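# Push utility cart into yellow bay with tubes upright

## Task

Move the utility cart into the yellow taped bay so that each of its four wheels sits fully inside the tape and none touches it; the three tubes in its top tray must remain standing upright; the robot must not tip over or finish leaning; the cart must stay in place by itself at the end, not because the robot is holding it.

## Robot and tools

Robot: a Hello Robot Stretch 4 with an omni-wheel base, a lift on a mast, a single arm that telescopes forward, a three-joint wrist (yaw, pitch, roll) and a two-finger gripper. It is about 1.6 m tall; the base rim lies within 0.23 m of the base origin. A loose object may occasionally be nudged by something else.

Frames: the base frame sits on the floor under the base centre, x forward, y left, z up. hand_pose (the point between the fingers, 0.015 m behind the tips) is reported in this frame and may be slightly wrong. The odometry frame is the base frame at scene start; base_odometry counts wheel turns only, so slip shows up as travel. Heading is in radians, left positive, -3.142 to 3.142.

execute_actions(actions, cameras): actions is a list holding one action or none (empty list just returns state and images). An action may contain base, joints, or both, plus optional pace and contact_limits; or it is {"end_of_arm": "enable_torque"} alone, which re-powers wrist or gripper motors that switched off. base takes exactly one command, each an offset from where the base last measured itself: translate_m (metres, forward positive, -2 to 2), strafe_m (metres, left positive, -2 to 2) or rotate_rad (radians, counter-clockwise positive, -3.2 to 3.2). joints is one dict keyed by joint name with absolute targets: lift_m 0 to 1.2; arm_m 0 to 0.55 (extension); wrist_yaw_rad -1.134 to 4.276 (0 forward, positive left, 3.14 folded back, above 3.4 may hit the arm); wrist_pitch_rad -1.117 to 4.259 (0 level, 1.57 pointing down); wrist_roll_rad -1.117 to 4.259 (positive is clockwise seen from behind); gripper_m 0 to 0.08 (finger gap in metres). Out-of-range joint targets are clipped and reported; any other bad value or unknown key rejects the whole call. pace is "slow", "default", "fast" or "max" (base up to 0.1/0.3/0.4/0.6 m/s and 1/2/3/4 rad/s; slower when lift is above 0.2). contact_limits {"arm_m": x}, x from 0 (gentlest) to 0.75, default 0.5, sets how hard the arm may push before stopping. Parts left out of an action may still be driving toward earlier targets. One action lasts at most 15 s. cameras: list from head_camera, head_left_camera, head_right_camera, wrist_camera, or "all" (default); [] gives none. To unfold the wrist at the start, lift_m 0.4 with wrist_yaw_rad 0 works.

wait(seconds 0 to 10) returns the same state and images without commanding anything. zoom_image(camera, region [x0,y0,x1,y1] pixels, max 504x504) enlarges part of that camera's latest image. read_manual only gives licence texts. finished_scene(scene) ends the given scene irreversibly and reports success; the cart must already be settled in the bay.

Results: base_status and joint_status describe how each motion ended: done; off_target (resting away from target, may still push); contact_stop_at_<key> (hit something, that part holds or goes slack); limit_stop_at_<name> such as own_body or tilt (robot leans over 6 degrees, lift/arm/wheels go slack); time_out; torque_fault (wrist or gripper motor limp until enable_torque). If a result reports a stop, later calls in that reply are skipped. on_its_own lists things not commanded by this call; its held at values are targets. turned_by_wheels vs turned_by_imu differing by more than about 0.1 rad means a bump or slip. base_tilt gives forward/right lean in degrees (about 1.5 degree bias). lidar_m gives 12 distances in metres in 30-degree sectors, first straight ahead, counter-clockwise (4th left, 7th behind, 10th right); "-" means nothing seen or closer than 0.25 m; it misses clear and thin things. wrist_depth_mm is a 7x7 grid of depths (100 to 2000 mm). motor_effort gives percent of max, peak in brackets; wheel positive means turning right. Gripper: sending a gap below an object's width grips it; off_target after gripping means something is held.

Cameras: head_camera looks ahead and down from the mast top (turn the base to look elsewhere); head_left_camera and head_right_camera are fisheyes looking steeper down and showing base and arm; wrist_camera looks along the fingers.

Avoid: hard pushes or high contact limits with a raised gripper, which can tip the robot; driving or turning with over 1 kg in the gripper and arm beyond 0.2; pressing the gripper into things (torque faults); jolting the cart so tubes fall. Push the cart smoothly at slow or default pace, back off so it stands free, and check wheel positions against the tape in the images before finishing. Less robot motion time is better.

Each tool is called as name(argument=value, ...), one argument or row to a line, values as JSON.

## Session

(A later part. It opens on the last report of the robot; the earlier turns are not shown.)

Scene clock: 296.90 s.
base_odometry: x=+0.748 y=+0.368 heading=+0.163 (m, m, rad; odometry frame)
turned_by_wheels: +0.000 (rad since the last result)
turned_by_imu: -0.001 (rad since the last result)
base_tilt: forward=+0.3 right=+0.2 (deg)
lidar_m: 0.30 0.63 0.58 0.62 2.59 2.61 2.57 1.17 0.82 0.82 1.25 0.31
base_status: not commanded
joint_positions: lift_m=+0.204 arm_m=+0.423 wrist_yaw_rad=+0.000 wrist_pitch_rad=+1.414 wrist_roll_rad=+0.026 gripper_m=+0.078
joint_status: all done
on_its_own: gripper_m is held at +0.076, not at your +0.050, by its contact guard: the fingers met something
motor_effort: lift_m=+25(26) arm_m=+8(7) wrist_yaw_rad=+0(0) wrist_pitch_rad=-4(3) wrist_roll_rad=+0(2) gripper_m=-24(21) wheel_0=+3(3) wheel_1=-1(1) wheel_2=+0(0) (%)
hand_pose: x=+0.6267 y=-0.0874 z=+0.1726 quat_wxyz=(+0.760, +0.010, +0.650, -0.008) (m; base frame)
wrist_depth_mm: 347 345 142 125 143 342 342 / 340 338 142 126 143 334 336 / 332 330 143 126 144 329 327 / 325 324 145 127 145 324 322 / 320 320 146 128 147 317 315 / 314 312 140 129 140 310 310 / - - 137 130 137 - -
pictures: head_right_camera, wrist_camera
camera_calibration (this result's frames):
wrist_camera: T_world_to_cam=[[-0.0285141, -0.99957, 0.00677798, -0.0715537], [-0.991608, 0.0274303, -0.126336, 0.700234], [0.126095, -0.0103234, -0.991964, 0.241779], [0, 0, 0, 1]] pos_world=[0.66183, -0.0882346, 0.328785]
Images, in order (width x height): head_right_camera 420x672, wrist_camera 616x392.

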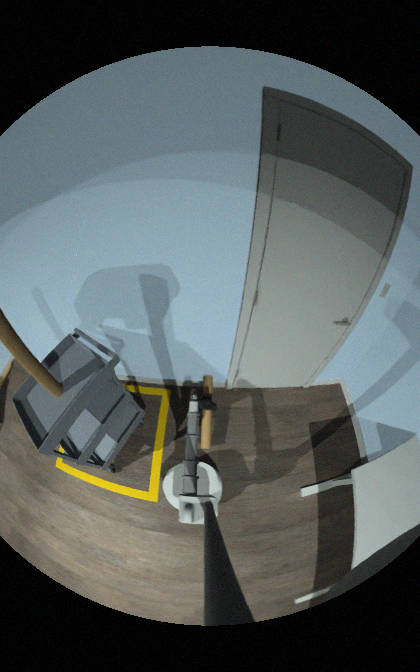

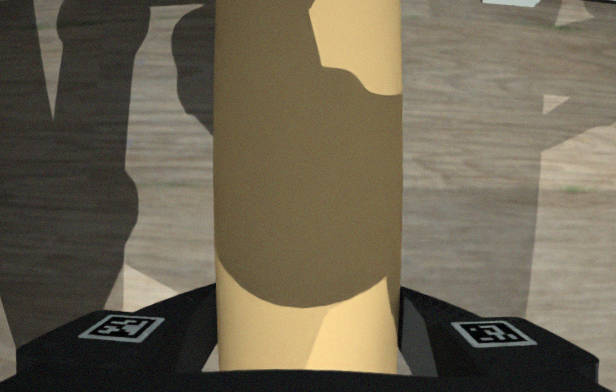

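execute_actions(
  actions=[
    {"joints": {"lift_m": 0.46}},
  ],
  cameras=["wrist_camera"],
)

execute_actions(
  actions=[
    {"joints": {"lift_m": 0.80, "arm_m": 0.25}},
  ],
  cameras=["wrist_camera", "head_right_camera"],
)

Scene clock: 300.37 s.
base_odometry: x=+0.748 y=+0.368 heading=+0.163 (m, m, rad; odometry frame)
turned_by_wheels: +0.000 (rad since the last result)
turned_by_imu: -0.002 (rad since the last result)
base_tilt: forward=+0.3 right=+0.2 (deg)
lidar_m: 0.33 0.62 0.59 0.60 2.60 2.63 2.55 1.17 0.85 0.81 1.24 0.34
base_status: not commanded
joint_positions: lift_m=+0.459 arm_m=+0.423 wrist_yaw_rad=+0.000 wrist_pitch_rad=+1.414 wrist_roll_rad=+0.026 gripper_m=+0.078
joint_status: all done
on_its_own: gripper_m is held at +0.076, not at your +0.050, by its contact guard: the fingers met something
motor_effort: lift_m=+25(27) arm_m=+7(8) wrist_yaw_rad=+0(0) wrist_pitch_rad=-2(3) wrist_roll_rad=+1(1) gripper_m=-24(21) wheel_0=+3(3) wheel_1=-1(1) wheel_2=+0(0) (%)
hand_pose: x=+0.6268 y=-0.0874 z=+0.4276 quat_wxyz=(+0.760, +0.010, +0.650, -0.008) (m; base frame)
wrist_depth_mm: 462 466 143 125 143 413 421 / 574 585 142 125 143 554 544 / 591 597 143 126 144 585 585 / 580 574 144 127 145 580 574 / 574 569 146 128 147 564 564 / 559 559 140 129 140 549 554 / - - 137 130 137 - -
pictures: wrist_camera
camera_calibration (this result's frames):
wrist_camera: T_world_to_cam=[[-0.0285782, -0.999569, 0.00676663, -0.0732367], [-0.991601, 0.0274948, -0.12638, 0.732482], [0.126139, -0.0103215, -0.991959, 0.494713], [0, 0, 0, 1]] pos_world=[0.661834, -0.0882384, 0.583802]
Images, in order (width x height): wrist_camera 616x392.

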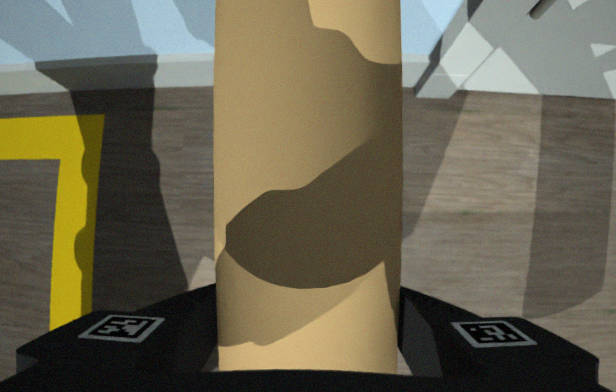

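Scene clock: 302.77 s.
base_odometry: x=+0.748 y=+0.368 heading=+0.163 (m, m, rad; odometry frame)
turned_by_wheels: +0.000 (rad since the last result)
turned_by_imu: -0.001 (rad since the last result)
base_tilt: forward=+0.3 right=+0.2 (deg)
lidar_m: 0.25 0.64 0.58 0.61 2.59 2.60 2.55 1.18 0.85 0.82 1.24 0.25
base_status: not commanded
joint_positions: lift_m=+0.799 arm_m=+0.251 wrist_yaw_rad=+0.000 wrist_pitch_rad=+1.414 wrist_roll_rad=+0.026 gripper_m=+0.078
joint_status: all done
on_its_own: gripper_m is held at +0.076, not at your +0.050, by its contact guard: the fingers met something
motor_effort: lift_m=+25(27) arm_m=-8(10) wrist_yaw_rad=+0(1) wrist_pitch_rad=-3(4) wrist_roll_rad=+2(1) gripper_m=-22(23) wheel_0=+3(3) wheel_1=-1(1) wheel_2=+0(0) (%)
hand_pose: x=+0.4555 y=-0.0874 z=+0.7676 quat_wxyz=(+0.760, +0.010, +0.650, -0.008) (m; base frame)
wrist_depth_mm: 750 759 142 125 143 715 707 / 960 946 143 126 143 946 917 / 946 931 143 127 144 931 931 / 854 931 144 128 145 917 904 / 759 891 146 128 147 891 891 / 878 891 140 129 140 878 891 / - - 137 130 137 - -
pictures: head_right_camera, wrist_camera
camera_calibration (this result's frames):
wrist_camera: T_world_to_cam=[[-0.0287711, -0.999563, 0.0067515, -0.0803346], [-0.991601, 0.0276885, -0.126339, 0.605624], [0.126097, -0.0103297, -0.991964, 0.85362], [0, 0, 0, 1]] pos_world=[0.490587, -0.0882508, 0.923817]
Images, in order (width x height): head_right_camera 420x672, wrist_camera 616x392.

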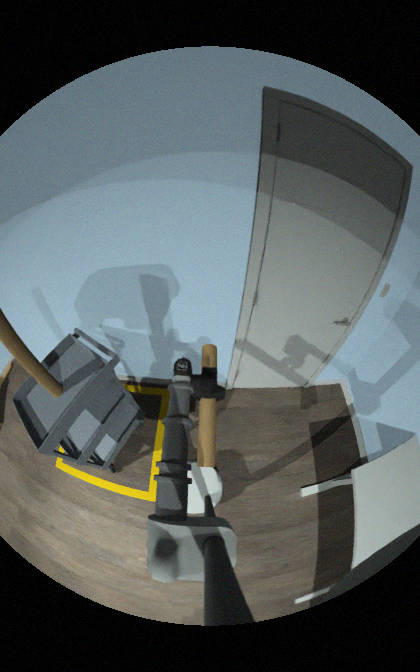

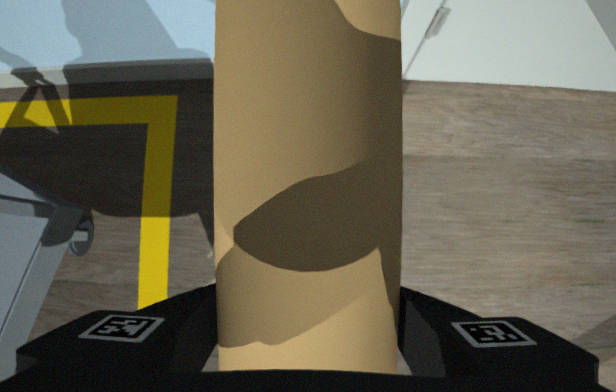

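execute_actions(
  actions=[
    {"base": {"rotate_rad": 1.005}, "joints": {"lift_m": 1.11, "arm_m": 0.15, "wrist_pitch_rad": 0.02, "wrist_roll_rad": 0.0}, "pace": "fast"},
  ],
)

Scene clock: 305.17 s.
base_odometry: x=+0.748 y=+0.368 heading=+1.167 (m, m, rad; odometry frame)
turned_by_wheels: +1.004 (rad since the last result)
turned_by_imu: +0.990 (rad since the last result)
base_tilt: forward=+0.3 right=+0.2 (deg)
lidar_m: 0.57 0.60 2.54 2.65 2.48 1.25 0.84 0.82 1.26 0.93 0.90 0.65
base_status: done
joint_positions: lift_m=+1.110 arm_m=+0.151 wrist_yaw_rad=+0.000 wrist_pitch_rad=+0.023 wrist_roll_rad=+0.000 gripper_m=+0.076
joint_status: all done
on_its_own: gripper_m is held at +0.076, not at your +0.050, by its contact guard: the fingers met something
motor_effort: lift_m=+22(27) arm_m=-8(9) wrist_yaw_rad=-1(2) wrist_pitch_rad=-8(15) wrist_roll_rad=+0(3) gripper_m=+0(23) wheel_0=-5(10) wheel_1=-4(9) wheel_2=-3(10) (%)
hand_pose: x=+0.5350 y=-0.0874 z=+1.2830 quat_wxyz=(+1.000, +0.000, +0.011, +0.000) (m; base frame)
wrist_depth_mm: - - - 1229 878 668 569 / - - - 1205 878 683 569 / - 410 1808 1229 878 683 574 / - 413 1808 1229 904 691 574 / - 418 1708 1229 878 691 580 / - 415 430 1229 798 634 569 / - - 1576 1229 504 - -
pictures: head_camera, head_left_camera, head_right_camera, wrist_camera
camera_calibration (this result's frames):
wrist_camera: T_world_to_cam=[[-0.0109677, -0.999939, -0.0013466, -0.0806471], [-0.0529427, 0.00192548, -0.998596, 1.36424], [0.998537, -0.010881, -0.0529606, -0.316689], [0, 0, 0, 1]] pos_world=[0.387568, -0.0867149, 1.34544]
Images, in order (width x height): head_camera 420x560, head_left_camera 420x672, head_right_camera 420x672, wrist_camera 616x392.

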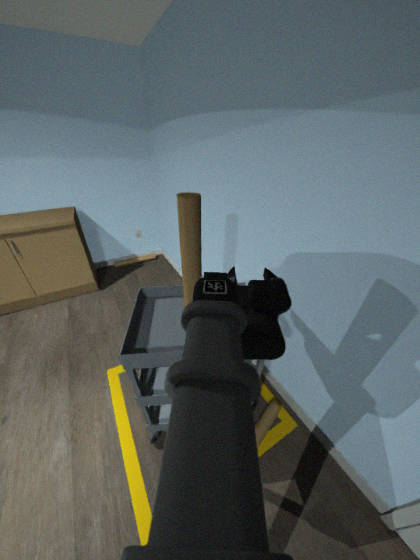

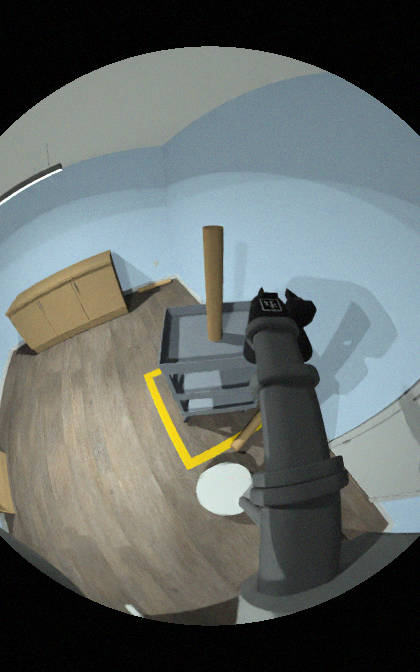

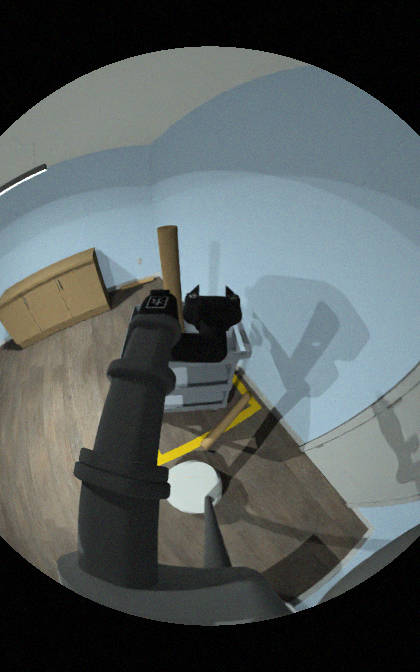

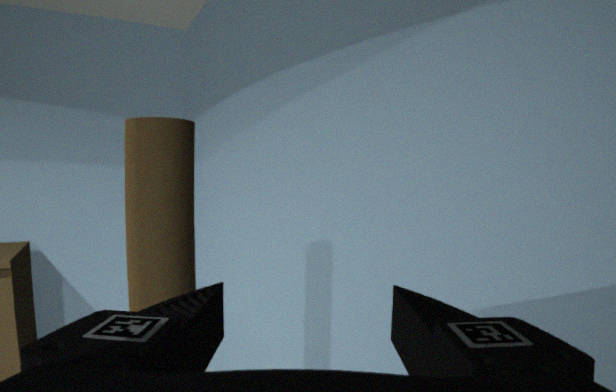

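zoom_image(
  camera="head_right_camera",
  region=[110, 300, 330, 520],
)

zoom_image(
  camera="head_left_camera",
  region=[110, 200, 330, 520],
)

Region (110, 300, 330, 520) of head_right_camera's 420x672 image, scaled by 2.291, with more detail than that image has.

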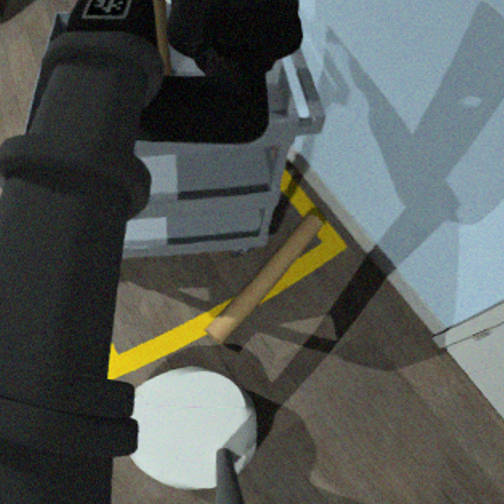

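Region (110, 200, 330, 520) of head_left_camera's 420x672 image, scaled by 1.575, with more detail than that image has; it fills the left 346 columns of this view, and the rest is white.

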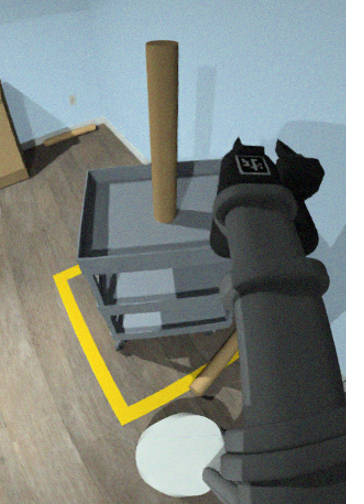

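zoom_image(
  camera="head_camera",
  region=[200, 330, 340, 500],
)

Region (200, 330, 340, 500) of head_camera's 420x560 image, scaled by 2.965, with more detail than that image has; it fills the left 415 columns of this view, and the rest is white.

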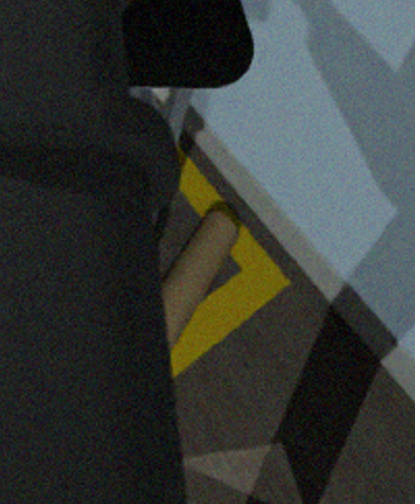

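execute_actions(
  actions=[
    {"joints": {"lift_m": 0.25, "arm_m": 0.22, "wrist_pitch_rad": 1.571, "wrist_roll_rad": 0.63, "gripper_m": 0.08}, "pace": "fast"},
  ],
)

Scene clock: 317.73 s.
base_odometry: x=+0.748 y=+0.368 heading=+1.167 (m, m, rad; odometry frame)
turned_by_wheels: +0.000 (rad since the last result)
turned_by_imu: -0.003 (rad since the last result)
base_tilt: forward=+0.4 right=+0.2 (deg)
lidar_m: 0.59 0.60 2.53 2.64 2.52 1.26 0.86 0.82 1.31 0.91 0.90 0.64
base_status: not commanded
joint_positions: lift_m=+0.250 arm_m=+0.219 wrist_yaw_rad=+0.000 wrist_pitch_rad=+1.571 wrist_roll_rad=+0.630 gripper_m=+0.080
joint_status: all done
motor_effort: lift_m=+15(19) arm_m=+8(10) wrist_yaw_rad=+0(0) wrist_pitch_rad=+1(6) wrist_roll_rad=+2(4) gripper_m=+3(3) wheel_0=-5(5) wheel_1=-4(4) wheel_2=-3(3) (%)
hand_pose: x=+0.3895 y=-0.0874 z=+0.2159 quat_wxyz=(+0.672, +0.219, +0.672, -0.219) (m; base frame)
wrist_depth_mm: 355 355 355 353 278 353 351 / 357 357 355 357 281 355 355 / 359 359 359 306 287 355 355 / 362 362 359 297 297 357 357 / 364 364 362 293 359 362 359 / 366 364 364 289 285 362 362 / - - 364 364 224 - -
pictures: head_camera, head_left_camera, head_right_camera, wrist_camera
camera_calibration (this result's frames):
wrist_camera: T_world_to_cam=[[-0.590091, -0.807259, 0.0112121, 0.155962], [-0.806745, 0.590134, 0.0300691, 0.413851], [-0.0308902, 0.0086982, -0.999485, 0.37905], [0, 0, 0, 1]] pos_world=[0.437613, -0.121623, 0.364662]
Images, in order (width x height): head_camera 420x560, head_left_camera 420x672, head_right_camera 420x672, wrist_camera 616x392.

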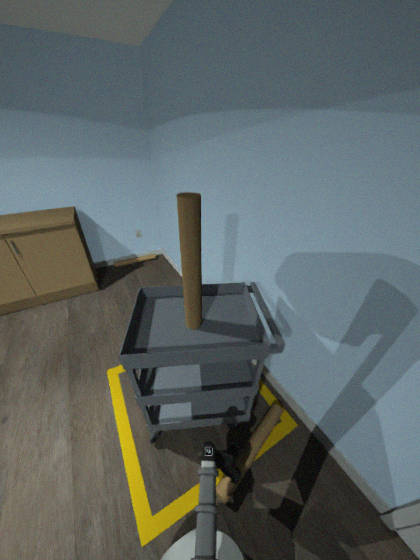

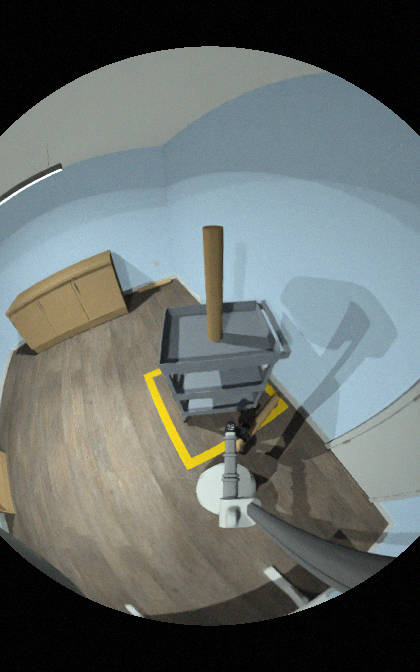

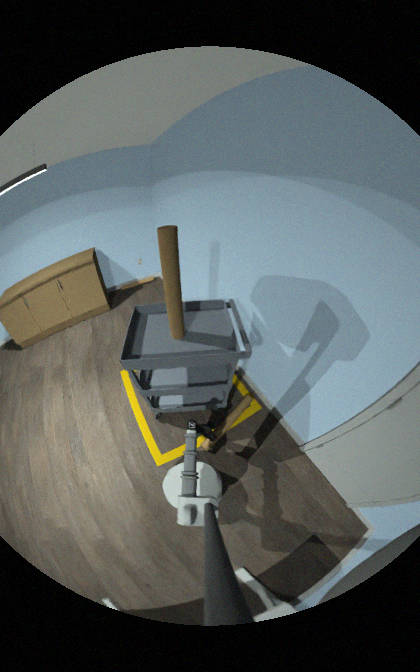

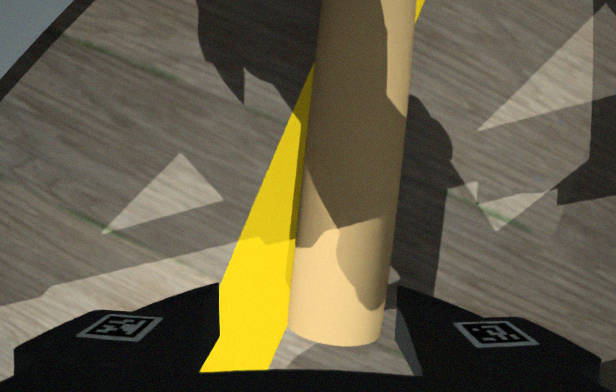

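execute_actions(
  actions=[
    {"base": {"rotate_rad": -0.142}, "joints": {"lift_m": 0.165, "arm_m": 0.249, "wrist_roll_rad": 0.586}},
  ],
  cameras=["wrist_camera", "head_right_camera"],
)

Scene clock: 320.30 s.
base_odometry: x=+0.748 y=+0.368 heading=+1.025 (m, m, rad; odometry frame)
turned_by_wheels: -0.142 (rad since the last result)
turned_by_imu: -0.141 (rad since the last result)
base_tilt: forward=+0.3 right=+0.2 (deg)
lidar_m: 0.59 0.58 2.47 3.10 2.49 1.53 0.93 0.80 1.61 0.99 0.88 0.74
base_status: done
joint_positions: lift_m=+0.165 arm_m=+0.248 wrist_yaw_rad=+0.000 wrist_pitch_rad=+1.571 wrist_roll_rad=+0.586 gripper_m=+0.080
joint_status: all done
motor_effort: lift_m=+14(14) arm_m=+8(7) wrist_yaw_rad=+0(0) wrist_pitch_rad=+0(0) wrist_roll_rad=-1(0) gripper_m=+4(3) wheel_0=+2(8) wheel_1=+4(8) wheel_2=+1(7) (%)
hand_pose: x=+0.4184 y=-0.0874 z=+0.1309 quat_wxyz=(+0.677, +0.204, +0.677, -0.204) (m; base frame)
wrist_depth_mm: 274 272 271 193 271 271 - / 273 273 273 193 272 272 271 / 274 274 274 194 273 273 273 / 277 276 276 195 274 274 273 / 278 277 276 196 276 276 276 / 279 278 202 197 218 277 277 / - - 202 198 191 - -
pictures: head_right_camera, wrist_camera
camera_calibration (this result's frames):
wrist_camera: T_world_to_cam=[[-0.554411, -0.832166, 0.0113279, 0.156865], [-0.831649, 0.554478, 0.0302505, 0.447025], [-0.0314545, 0.00735042, -0.999478, 0.29512], [0, 0, 0, 1]] pos_world=[0.468018, -0.119497, 0.279666]
Images, in order (width x height): head_right_camera 420x672, wrist_camera 616x392.

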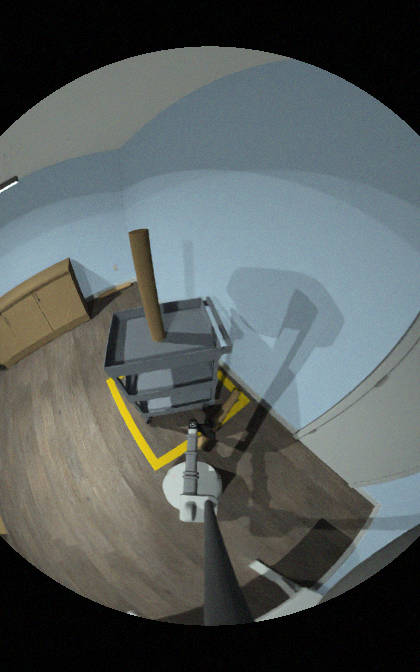

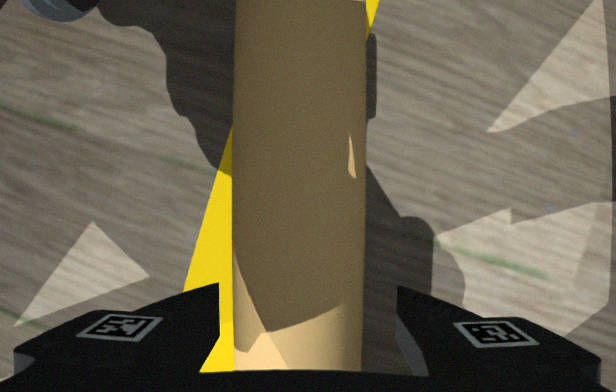

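execute_actions(
  actions=[
    {"joints": {"lift_m": 0.103}},
  ],
  cameras=["wrist_camera"],
)

execute_actions(
  actions=[
    {"joints": {"gripper_m": 0.05}},
  ],
  cameras=["wrist_camera"],
)

Scene clock: 322.07 s.
base_odometry: x=+0.748 y=+0.368 heading=+1.025 (m, m, rad; odometry frame)
turned_by_wheels: +0.000 (rad since the last result)
turned_by_imu: -0.001 (rad since the last result)
base_tilt: forward=+0.3 right=+0.2 (deg)
lidar_m: 0.58 0.59 2.48 3.08 2.50 1.52 0.92 0.82 1.60 0.98 0.89 0.71
base_status: not commanded
joint_positions: lift_m=+0.103 arm_m=+0.248 wrist_yaw_rad=+0.000 wrist_pitch_rad=+1.571 wrist_roll_rad=+0.586 gripper_m=+0.080
joint_status: all done
motor_effort: lift_m=+14(15) arm_m=+8(8) wrist_yaw_rad=+0(1) wrist_pitch_rad=+1(2) wrist_roll_rad=-2(1) gripper_m=+3(3) wheel_0=+2(2) wheel_1=+3(3) wheel_2=+1(0) (%)
hand_pose: x=+0.4185 y=-0.0874 z=+0.0689 quat_wxyz=(+0.677, +0.204, +0.677, -0.204) (m; base frame)
wrist_depth_mm: 212 211 146 131 210 209 - / 213 212 147 131 211 211 211 / 214 213 148 132 212 212 212 / 215 215 150 132 158 213 213 / 216 215 152 133 158 214 213 / 217 216 145 134 145 215 - / - - 142 135 142 - -
pictures: wrist_camera
camera_calibration (this result's frames):
wrist_camera: T_world_to_cam=[[-0.554304, -0.832239, 0.0111891, 0.157577], [-0.831729, 0.554368, 0.0300423, 0.449015], [-0.0312053, 0.00734631, -0.999486, 0.233101], [0, 0, 0, 1]] pos_world=[0.468078, -0.119491, 0.217728]
Images, in order (width x height): wrist_camera 616x392.

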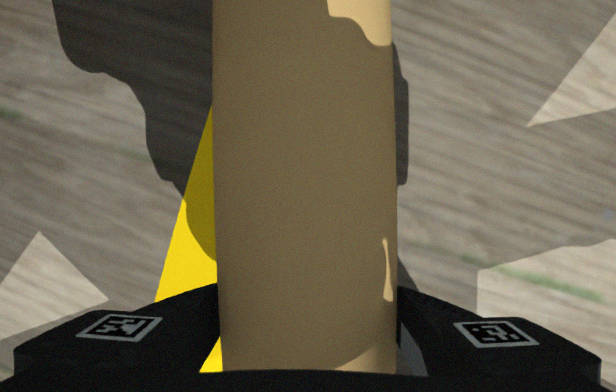

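Scene clock: 322.97 s.
base_odometry: x=+0.748 y=+0.368 heading=+1.025 (m, m, rad; odometry frame)
turned_by_wheels: +0.000 (rad since the last result)
turned_by_imu: +0.000 (rad since the last result)
base_tilt: forward=+0.4 right=+0.3 (deg)
lidar_m: 0.58 0.59 2.50 3.09 2.51 1.51 0.92 0.80 1.61 0.99 0.89 0.72
base_status: not commanded
joint_positions: lift_m=+0.103 arm_m=+0.248 wrist_yaw_rad=+0.000 wrist_pitch_rad=+1.571 wrist_roll_rad=+0.586 gripper_m=+0.065
joint_status: gripper_m off_target (ended at +0.065, target +0.050)
on_its_own: gripper_m is held at +0.063, not at your +0.050, by its contact guard: the fingers met something
motor_effort: lift_m=+14(14) arm_m=+8(8) wrist_yaw_rad=+0(1) wrist_pitch_rad=+1(1) wrist_roll_rad=+0(0) gripper_m=-16(21) wheel_0=+2(2) wheel_1=+3(3) wheel_2=+0(1) (%)
hand_pose: x=+0.4185 y=-0.0874 z=+0.0689 quat_wxyz=(+0.677, +0.204, +0.677, -0.204) (m; base frame)
wrist_depth_mm: 213 211 146 131 210 210 - / 213 213 147 131 211 211 211 / 214 213 148 132 213 212 212 / 215 215 150 132 158 213 213 / 216 216 152 133 158 214 213 / 218 216 140 134 141 215 215 / - - 138 135 135 - -
pictures: wrist_camera
camera_calibration (this result's frames):
wrist_camera: T_world_to_cam=[[-0.554284, -0.832253, 0.011189, 0.157567], [-0.831743, 0.554348, 0.0300422, 0.449019], [-0.0312053, 0.00734554, -0.999486, 0.233101], [0, 0, 0, 1]] pos_world=[0.468079, -0.119489, 0.217728]
Images, in order (width x height): wrist_camera 616x392.

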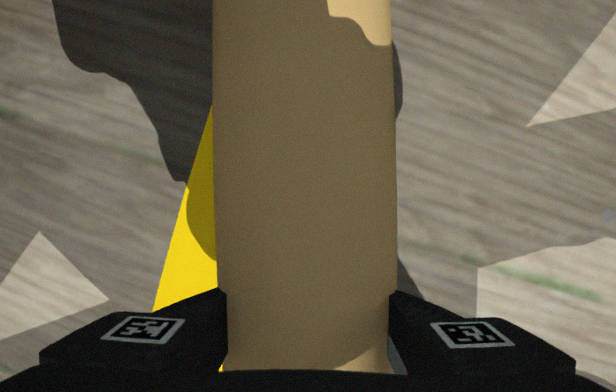

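execute_actions(
  actions=[
    {"base": {"translate_m": -0.15}, "pace": "slow"},
  ],
  cameras=["wrist_camera", "head_right_camera"],
)

Scene clock: 326.63 s.
base_odometry: x=+0.671 y=+0.240 heading=+1.025 (m, m, rad; odometry frame)
turned_by_wheels: +0.000 (rad since the last result)
turned_by_imu: -0.002 (rad since the last result)
base_tilt: forward=+0.3 right=+0.3 (deg)
lidar_m: 0.74 0.73 2.57 3.04 2.43 1.26 0.80 0.69 0.72 1.10 0.97 1.01
base_status: done
joint_positions: lift_m=+0.103 arm_m=+0.248 wrist_yaw_rad=+0.001 wrist_pitch_rad=+1.570 wrist_roll_rad=+0.586 gripper_m=+0.065
joint_status: not commanded
on_its_own: gripper_m is held at +0.063, not at your +0.050, by its contact guard: the fingers met something
motor_effort: lift_m=+14(14) arm_m=+8(8) wrist_yaw_rad=-2(2) wrist_pitch_rad=+2(3) wrist_roll_rad=+0(0) gripper_m=-17(17) wheel_0=-6(9) wheel_1=-5(6) wheel_2=+5(9) (%)
hand_pose: x=+0.4187 y=-0.0874 z=+0.0689 quat_wxyz=(+0.677, +0.204, +0.677, -0.204) (m; base frame)
wrist_depth_mm: 212 211 143 131 211 211 - / 212 213 144 132 211 211 211 / 214 213 146 132 212 212 212 / 216 215 148 133 213 213 213 / 216 215 151 133 214 213 213 / 216 216 140 134 141 215 215 / - - 138 135 135 - -
pictures: head_right_camera, wrist_camera
camera_calibration (this result's frames):
wrist_camera: T_world_to_cam=[[-0.553585, -0.832721, 0.0109074, 0.157345], [-0.832226, 0.553644, 0.0296194, 0.449327], [-0.0307035, 0.00731946, -0.999502, 0.232895], [0, 0, 0, 1]] pos_world=[0.468196, -0.119447, 0.217754]
Images, in order (width x height): head_right_camera 420x672, wrist_camera 616x392.

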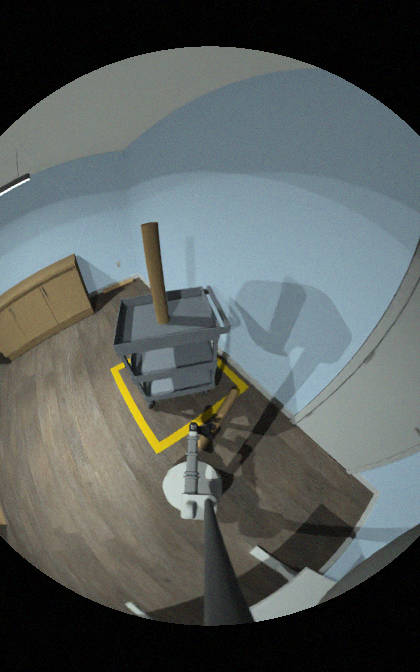

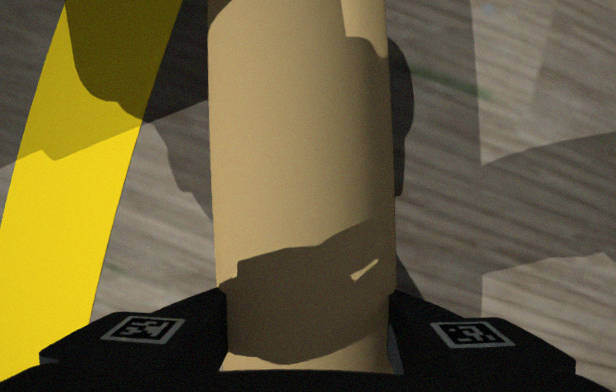

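zoom_image(
  camera="head_right_camera",
  region=[100, 330, 300, 500],
)

Region (100, 330, 300, 500) of head_right_camera's 420x672 image, scaled by 2.520, with more detail than that image has; it fills the top 428 rows of this view, and the rest is white.

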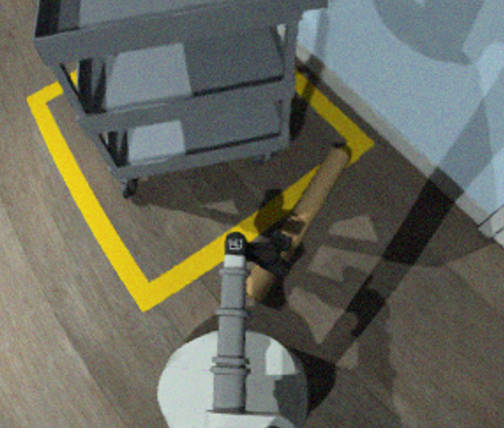

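execute_actions(
  actions=[
    {"joints": {"gripper_m": 0.08}},
  ],
  cameras=[],
)

execute_actions(
  actions=[
    {"joints": {"lift_m": 0.148}, "pace": "fast"},
  ],
  cameras=[],
)

execute_actions(
  actions=[
    {"base": {"rotate_rad": -0.184}, "joints": {"arm_m": 0.462, "wrist_roll_rad": 0.365}, "pace": "fast"},
  ],
  cameras=["wrist_camera", "head_right_camera"],
)

Scene clock: 328.70 s.
base_odometry: x=+0.671 y=+0.240 heading=+1.025 (m, m, rad; odometry frame)
turned_by_wheels: +0.000 (rad since the last result)
turned_by_imu: -0.001 (rad since the last result)
base_tilt: forward=+0.3 right=+0.2 (deg)
lidar_m: 0.74 0.72 2.58 3.04 2.42 1.26 0.78 0.69 0.72 1.07 0.99 1.02
base_status: not commanded
joint_positions: lift_m=+0.103 arm_m=+0.248 wrist_yaw_rad=+0.001 wrist_pitch_rad=+1.570 wrist_roll_rad=+0.586 gripper_m=+0.080
joint_status: all done
motor_effort: lift_m=+14(14) arm_m=+8(8) wrist_yaw_rad=-2(2) wrist_pitch_rad=+3(2) wrist_roll_rad=+1(1) gripper_m=+2(19) wheel_0=-5(6) wheel_1=-6(5) wheel_2=+5(5) (%)
hand_pose: x=+0.4187 y=-0.0874 z=+0.0689 quat_wxyz=(+0.677, +0.204, +0.677, -0.204) (m; base frame)
wrist_depth_mm: 212 211 143 131 211 209 - / 213 212 144 131 211 211 211 / 213 213 146 132 212 212 212 / 215 215 147 132 213 213 213 / 216 216 150 133 163 214 214 / 217 216 145 134 145 214 - / - - 142 135 141 - -
pictures: none
No camera images: the call's "cameras" was empty. Leave "cameras" out to get every camera's image.

Scene clock: 329.60 s.
base_odometry: x=+0.671 y=+0.240 heading=+1.025 (m, m, rad; odometry frame)
turned_by_wheels: +0.000 (rad since the last result)
turned_by_imu: +0.000 (rad since the last result)
base_tilt: forward=+0.2 right=+0.2 (deg)
lidar_m: 0.73 0.73 2.59 3.01 2.39 1.27 0.80 0.69 0.71 1.09 0.97 1.01
base_status: not commanded
joint_positions: lift_m=+0.148 arm_m=+0.248 wrist_yaw_rad=+0.000 wrist_pitch_rad=+1.571 wrist_roll_rad=+0.586 gripper_m=+0.080
joint_status: all done
motor_effort: lift_m=+22(24) arm_m=+8(8) wrist_yaw_rad=+0(2) wrist_pitch_rad=+0(2) wrist_roll_rad=+1(1) gripper_m=+2(3) wheel_0=-5(5) wheel_1=-5(6) wheel_2=+5(5) (%)
hand_pose: x=+0.4185 y=-0.0874 z=+0.1132 quat_wxyz=(+0.677, +0.204, +0.677, -0.204) (m; base frame)
wrist_depth_mm: 255 254 254 175 253 253 - / 256 256 255 175 254 255 254 / 257 257 257 176 255 256 254 / 258 258 258 177 256 257 256 / 260 259 258 178 258 257 257 / 260 260 188 179 185 258 259 / - - 190 180 175 - -
pictures: none
No camera images: the call's "cameras" was empty. Leave "cameras" out to get every camera's image.

Scene clock: 331.07 s.
base_odometry: x=+0.671 y=+0.240 heading=+0.841 (m, m, rad; odometry frame)
turned_by_wheels: -0.184 (rad since the last result)
turned_by_imu: -0.182 (rad since the last result)
base_tilt: forward=+0.4 right=+0.3 (deg)
lidar_m: 0.75 0.72 2.56 2.84 2.44 2.72 0.91 0.72 0.71 1.23 0.99 1.01
base_status: done
joint_positions: lift_m=+0.148 arm_m=+0.461 wrist_yaw_rad=+0.000 wrist_pitch_rad=+1.571 wrist_roll_rad=+0.365 gripper_m=+0.080
joint_status: all done
motor_effort: lift_m=+22(22) arm_m=+8(9) wrist_yaw_rad=-1(1) wrist_pitch_rad=+0(1) wrist_roll_rad=+0(5) gripper_m=+3(3) wheel_0=+2(9) wheel_1=+2(9) wheel_2=-2(11) (%)
hand_pose: x=+0.6315 y=-0.0874 z=+0.1132 quat_wxyz=(+0.695, +0.128, +0.695, -0.128) (m; base frame)
wrist_depth_mm: 254 254 253 174 253 253 - / 256 255 253 175 254 254 253 / 256 256 255 175 255 254 255 / 258 257 256 176 256 255 255 / 259 258 258 177 257 258 257 / 260 259 184 178 187 258 258 / - - 185 179 176 - -
pictures: head_right_camera, wrist_camera
camera_calibration (this result's frames):
wrist_camera: T_world_to_cam=[[-0.357984, -0.933661, 0.011194, 0.142307], [-0.933176, 0.358159, 0.0300944, 0.671754], [-0.0321072, 0.000327333, -0.999484, 0.283995], [0, 0, 0, 1]] pos_world=[0.686927, -0.107821, 0.262039]
Images, in order (width x height): head_right_camera 420x672, wrist_camera 616x392.

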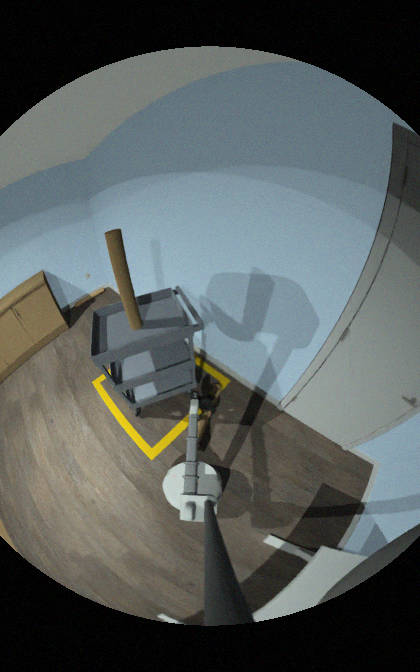

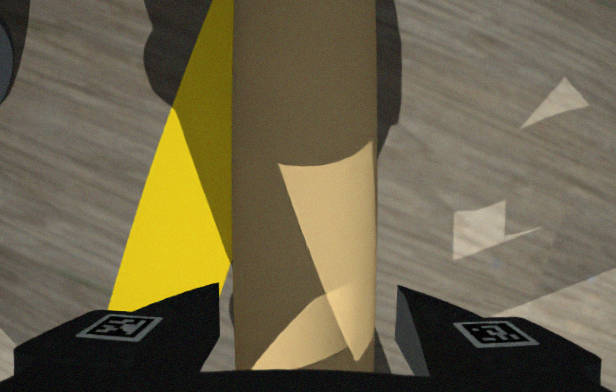

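execute_actions(
  actions=[],
)

Scene clock: 331.90 s.
base_odometry: x=+0.671 y=+0.240 heading=+0.841 (m, m, rad; odometry frame)
turned_by_wheels: +0.000 (rad since the last result)
turned_by_imu: +0.000 (rad since the last result)
base_tilt: forward=+0.3 right=+0.2 (deg)
lidar_m: 0.77 0.70 2.56 2.85 2.41 2.71 0.88 0.72 0.70 1.23 0.96 1.00
base_status: done
joint_positions: lift_m=+0.148 arm_m=+0.461 wrist_yaw_rad=+0.000 wrist_pitch_rad=+1.571 wrist_roll_rad=+0.365 gripper_m=+0.080
joint_status: all done
motor_effort: lift_m=+22(22) arm_m=+8(9) wrist_yaw_rad=-1(1) wrist_pitch_rad=+1(1) wrist_roll_rad=+1(5) gripper_m=+4(3) wheel_0=+2(9) wheel_1=+2(9) wheel_2=-2(11) (%)
hand_pose: x=+0.6315 y=-0.0874 z=+0.1132 quat_wxyz=(+0.695, +0.128, +0.695, -0.128) (m; base frame)
wrist_depth_mm: 255 255 253 174 253 252 - / 256 255 255 175 254 254 253 / 257 256 256 175 254 254 254 / 258 257 256 176 256 256 256 / 259 259 258 177 258 256 256 / 260 259 184 178 188 258 258 / - - 185 179 176 - -
pictures: head_camera, head_left_camera, head_right_camera, wrist_camera
camera_calibration (this result's frames):
wrist_camera: T_world_to_cam=[[-0.357984, -0.933661, 0.0111941, 0.142307], [-0.933176, 0.358159, 0.0300945, 0.671754], [-0.0321073, 0.000327335, -0.999484, 0.283995], [0, 0, 0, 1]] pos_world=[0.686927, -0.107821, 0.262039]
Images, in order (width x height): head_camera 420x560, head_left_camera 420x672, head_right_camera 420x672, wrist_camera 616x392.

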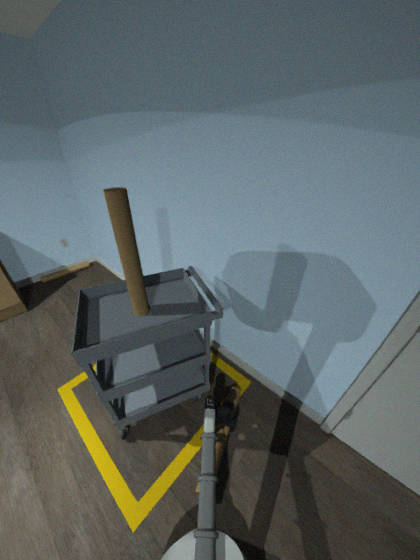

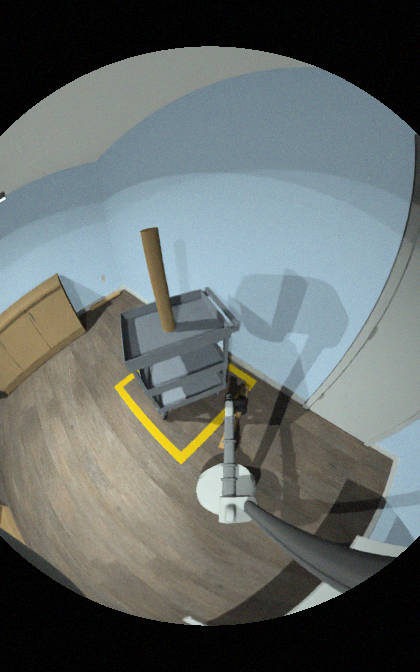

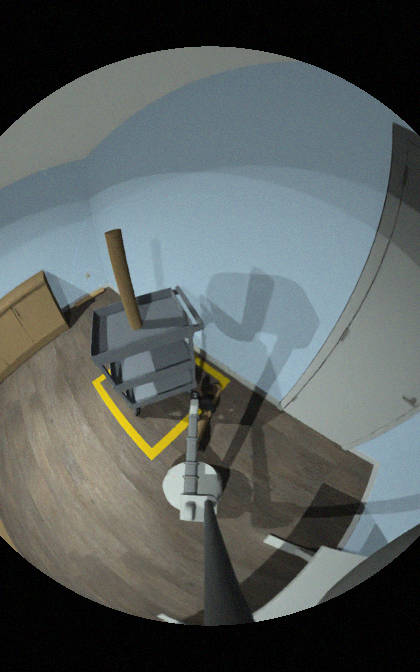

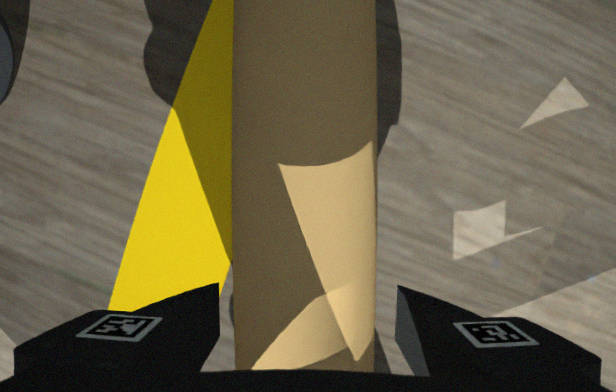

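zoom_image(
  camera="head_right_camera",
  region=[160, 360, 260, 470],
)

zoom_image(
  camera="head_camera",
  region=[170, 350, 280, 510],
)

Region (160, 360, 260, 470) of head_right_camera's 420x672 image, scaled by 4.582, with more detail than that image has; it fills the left 458 columns of this view, and the rest is white.

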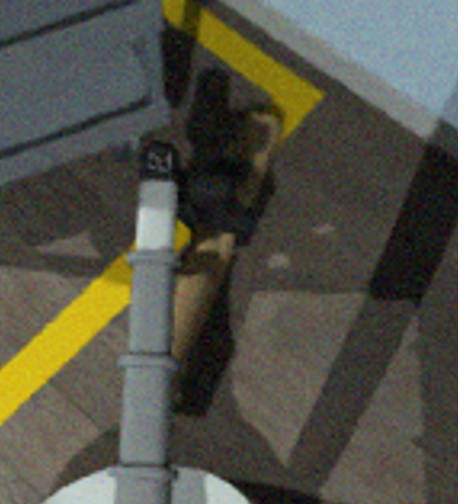

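Region (170, 350, 280, 510) of head_camera's 420x560 image, scaled by 3.150, with more detail than that image has; it fills the left 346 columns of this view, and the rest is white.

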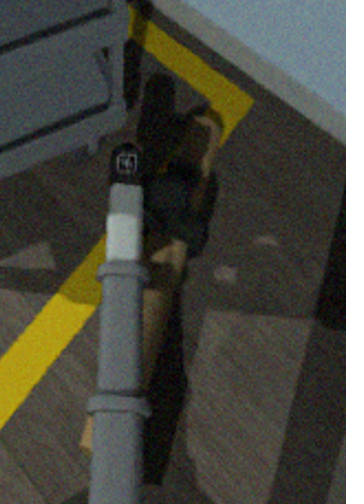

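execute_actions(
  actions=[
    {"joints": {"lift_m": 0.097}, "pace": "slow"},
  ],
  cameras=["wrist_camera"],
)

Scene clock: 334.30 s.
base_odometry: x=+0.671 y=+0.240 heading=+0.841 (m, m, rad; odometry frame)
turned_by_wheels: +0.000 (rad since the last result)
turned_by_imu: -0.001 (rad since the last result)
base_tilt: forward=+0.3 right=+0.2 (deg)
lidar_m: 0.76 0.72 2.57 2.88 2.43 2.71 0.84 0.73 0.71 1.23 0.96 0.99
base_status: not commanded
joint_positions: lift_m=+0.098 arm_m=+0.461 wrist_yaw_rad=+0.000 wrist_pitch_rad=+1.573 wrist_roll_rad=+0.365 gripper_m=+0.080
joint_status: all done
motor_effort: lift_m=+9(21) arm_m=+8(8) wrist_yaw_rad=+1(1) wrist_pitch_rad=-5(5) wrist_roll_rad=+0(1) gripper_m=+1(4) wheel_0=+2(2) wheel_1=+2(2) wheel_2=-2(2) (%)
hand_pose: x=+0.6310 y=-0.0874 z=+0.0633 quat_wxyz=(+0.695, +0.128, +0.696, -0.129) (m; base frame)
wrist_depth_mm: 208 208 147 127 146 206 - / 210 209 146 128 146 208 208 / 210 210 146 128 146 208 208 / 211 211 147 129 147 210 209 / 213 211 148 129 148 211 210 / 213 211 141 130 141 211 - / - - 137 131 137 - -
pictures: wrist_camera
camera_calibration (this result's frames):
wrist_camera: T_world_to_cam=[[-0.358507, -0.933451, 0.0119167, 0.143002], [-0.932903, 0.358704, 0.031977, 0.672578], [-0.0341235, 0.000346848, -0.999418, 0.235342], [0, 0, 0, 1]] pos_world=[0.686748, -0.107853, 0.211994]
Images, in order (width x height): wrist_camera 616x392.

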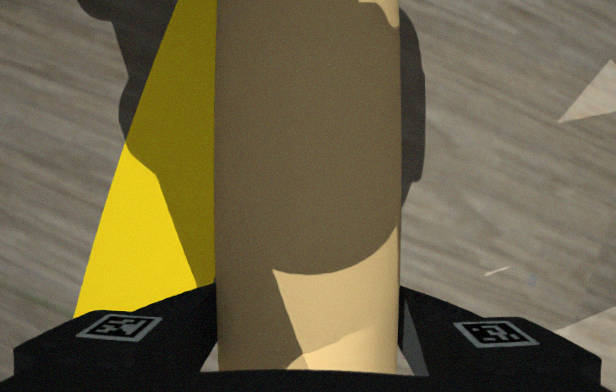

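execute_actions(
  actions=[
    {"joints": {"lift_m": 0.093}, "pace": "slow"},
  ],
  cameras=["wrist_camera"],
)

Scene clock: 335.00 s.
base_odometry: x=+0.671 y=+0.240 heading=+0.841 (m, m, rad; odometry frame)
turned_by_wheels: +0.000 (rad since the last result)
turned_by_imu: +0.000 (rad since the last result)
base_tilt: forward=+0.2 right=+0.2 (deg)
lidar_m: 0.76 0.72 2.57 2.85 2.43 2.71 0.87 0.73 0.70 1.22 0.98 0.98
base_status: not commanded
joint_positions: lift_m=+0.094 arm_m=+0.461 wrist_yaw_rad=-0.001 wrist_pitch_rad=+1.575 wrist_roll_rad=+0.365 gripper_m=+0.080
joint_status: all done
motor_effort: lift_m=+4(9) arm_m=+8(8) wrist_yaw_rad=+2(3) wrist_pitch_rad=-10(10) wrist_roll_rad=+2(0) gripper_m=+2(3) wheel_0=+3(2) wheel_1=+2(2) wheel_2=-2(1) (%)
hand_pose: x=+0.6306 y=-0.0874 z=+0.0597 quat_wxyz=(+0.694, +0.128, +0.697, -0.129) (m; base frame)
wrist_depth_mm: 208 208 146 127 146 206 - / 209 208 145 127 146 207 207 / 210 209 145 128 145 208 208 / 211 210 146 128 146 209 208 / 211 211 147 129 147 210 210 / 212 211 140 129 140 211 - / - - 136 130 136 - -
pictures: wrist_camera
camera_calibration (this result's frames):
wrist_camera: T_world_to_cam=[[-0.359056, -0.933231, 0.012572, 0.143213], [-0.932623, 0.359276, 0.033684, 0.67205], [-0.0359518, 0.000369545, -0.999353, 0.232904], [0, 0, 0, 1]] pos_world=[0.686564, -0.107887, 0.208316]
Images, in order (width x height): wrist_camera 616x392.

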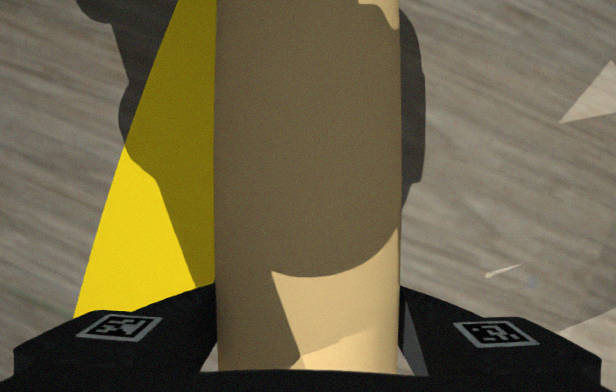

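execute_actions(
  actions=[
    {"joints": {"lift_m": 0.087}, "pace": "slow"},
  ],
  cameras=["wrist_camera"],
)

Scene clock: 335.80 s.
base_odometry: x=+0.671 y=+0.240 heading=+0.841 (m, m, rad; odometry frame)
turned_by_wheels: +0.000 (rad since the last result)
turned_by_imu: +0.000 (rad since the last result)
base_tilt: forward=+0.3 right=+0.2 (deg)
lidar_m: 0.75 0.73 2.55 2.90 2.44 2.71 0.89 0.72 0.68 1.21 0.98 0.97
base_status: not commanded
joint_positions: lift_m=+0.094 arm_m=+0.461 wrist_yaw_rad=+0.000 wrist_pitch_rad=+1.571 wrist_roll_rad=+0.365 gripper_m=+0.080
joint_status: lift_m contact_stop (moved +0.000 of -0.007)
on_its_own: lift_m is slack since a contact_stop (your +0.087 is given up)
motor_effort: lift_m=+16(16) arm_m=+8(8) wrist_yaw_rad=+0(4) wrist_pitch_rad=+0(17) wrist_roll_rad=+1(1) gripper_m=+1(3) wheel_0=+3(2) wheel_1=+2(2) wheel_2=-2(2) (%)
hand_pose: x=+0.6314 y=-0.0874 z=+0.0598 quat_wxyz=(+0.695, +0.128, +0.695, -0.128) (m; base frame)
wrist_depth_mm: 207 206 144 126 144 206 - / 207 207 143 126 143 206 206 / 209 208 143 126 144 206 206 / 209 208 144 127 144 208 207 / 211 210 145 127 145 208 208 / 211 210 138 128 138 209 - / - - 135 128 135 - -
pictures: wrist_camera
camera_calibration (this result's frames):
wrist_camera: T_world_to_cam=[[-0.358412, -0.933496, 0.0112492, 0.143163], [-0.933006, 0.358588, 0.0302381, 0.673222], [-0.032261, 0.000342177, -0.999479, 0.230637], [0, 0, 0, 1]] pos_world=[0.686872, -0.107846, 0.20855]
Images, in order (width x height): wrist_camera 616x392.

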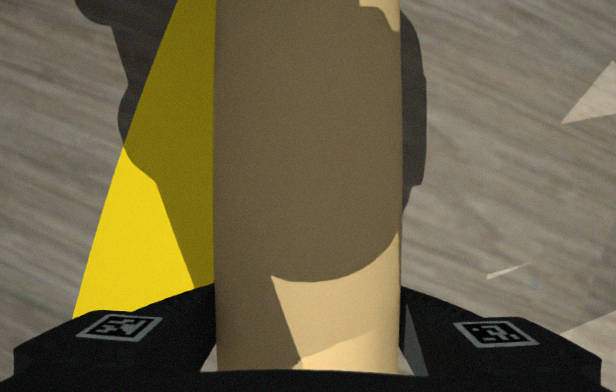

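execute_actions(
  actions=[
    {"joints": {"gripper_m": 0.05}},
  ],
  cameras=["wrist_camera"],
)

Scene clock: 336.60 s.
base_odometry: x=+0.671 y=+0.240 heading=+0.841 (m, m, rad; odometry frame)
turned_by_wheels: +0.000 (rad since the last result)
turned_by_imu: +0.000 (rad since the last result)
base_tilt: forward=+0.2 right=+0.2 (deg)
lidar_m: 0.75 0.74 2.58 2.86 2.41 2.71 0.91 0.69 0.69 1.24 1.00 0.99
base_status: not commanded
joint_positions: lift_m=+0.095 arm_m=+0.461 wrist_yaw_rad=+0.000 wrist_pitch_rad=+1.570 wrist_roll_rad=+0.365 gripper_m=+0.078
joint_status: gripper_m off_target (ended at +0.078, target +0.050)
on_its_own: gripper_m is held at +0.076, not at your +0.050, by its contact guard: the fingers met something; lift_m is slack since a contact_stop (your +0.087 is given up)
motor_effort: lift_m=+18(18) arm_m=+8(8) wrist_yaw_rad=+0(1) wrist_pitch_rad=+4(5) wrist_roll_rad=-1(0) gripper_m=-26(25) wheel_0=+2(2) wheel_1=+2(2) wheel_2=-2(2) (%)
hand_pose: x=+0.6318 y=-0.0874 z=+0.0608 quat_wxyz=(+0.696, +0.128, +0.695, -0.128) (m; base frame)
wrist_depth_mm: 207 207 144 126 144 205 - / 208 208 144 126 144 206 206 / 209 208 144 127 144 207 207 / 210 209 144 127 144 208 207 / 210 209 145 128 145 208 208 / 211 210 138 128 138 209 - / - - 135 128 135 - -
pictures: wrist_camera
camera_calibration (this result's frames):
wrist_camera: T_world_to_cam=[[-0.357993, -0.933662, 0.0107947, 0.143014], [-0.93321, 0.358156, 0.0290539, 0.673652], [-0.0309927, 0.000327387, -0.99952, 0.230861], [0, 0, 0, 1]] pos_world=[0.687012, -0.107821, 0.209634]
Images, in order (width x height): wrist_camera 616x392.

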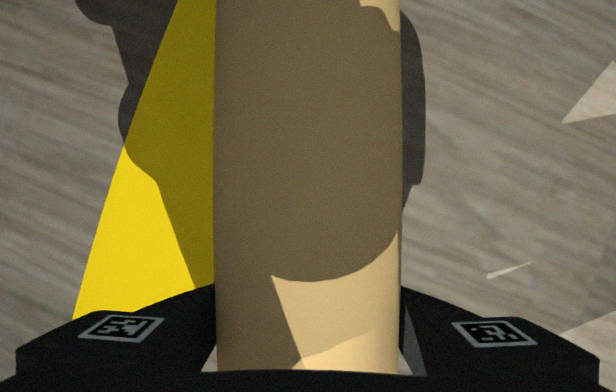

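execute_actions(
  actions=[
    {"joints": {"lift_m": 0.14}, "pace": "slow"},
  ],
  cameras=["wrist_camera"],
)

Scene clock: 337.97 s.
base_odometry: x=+0.671 y=+0.240 heading=+0.841 (m, m, rad; odometry frame)
turned_by_wheels: +0.000 (rad since the last result)
turned_by_imu: -0.001 (rad since the last result)
base_tilt: forward=+0.3 right=+0.3 (deg)
lidar_m: 0.41 0.73 2.54 2.88 2.41 2.69 0.88 0.72 0.68 1.22 0.97 1.00
base_status: not commanded
joint_positions: lift_m=+0.139 arm_m=+0.461 wrist_yaw_rad=+0.000 wrist_pitch_rad=+1.571 wrist_roll_rad=+0.365 gripper_m=+0.078
joint_status: all done
on_its_own: gripper_m is held at +0.076, not at your +0.050, by its contact guard: the fingers met something
motor_effort: lift_m=+25(27) arm_m=+7(8) wrist_yaw_rad=-1(1) wrist_pitch_rad=+1(6) wrist_roll_rad=+0(1) gripper_m=-26(23) wheel_0=+2(2) wheel_1=+2(2) wheel_2=-2(2) (%)
hand_pose: x=+0.6316 y=-0.0874 z=+0.1050 quat_wxyz=(+0.695, +0.128, +0.695, -0.128) (m; base frame)
wrist_depth_mm: 245 245 138 122 138 243 - / 247 246 139 123 139 243 244 / 247 247 140 124 140 245 245 / 249 248 142 125 142 246 246 / 250 249 144 126 144 248 248 / 251 250 138 128 138 248 249 / - - 135 129 135 - -
pictures: wrist_camera
camera_calibration (this result's frames):
wrist_camera: T_world_to_cam=[[-0.357941, -0.933678, 0.011098, 0.142422], [-0.933201, 0.358113, 0.0298444, 0.672149], [-0.0318394, 0.000325819, -0.999493, 0.275578], [0, 0, 0, 1]] pos_world=[0.687003, -0.107818, 0.253798]
Images, in order (width x height): wrist_camera 616x392.

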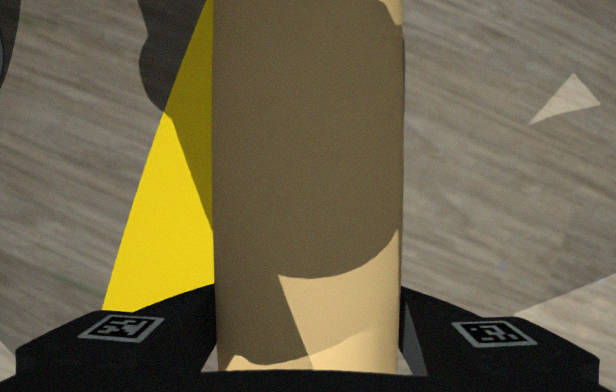

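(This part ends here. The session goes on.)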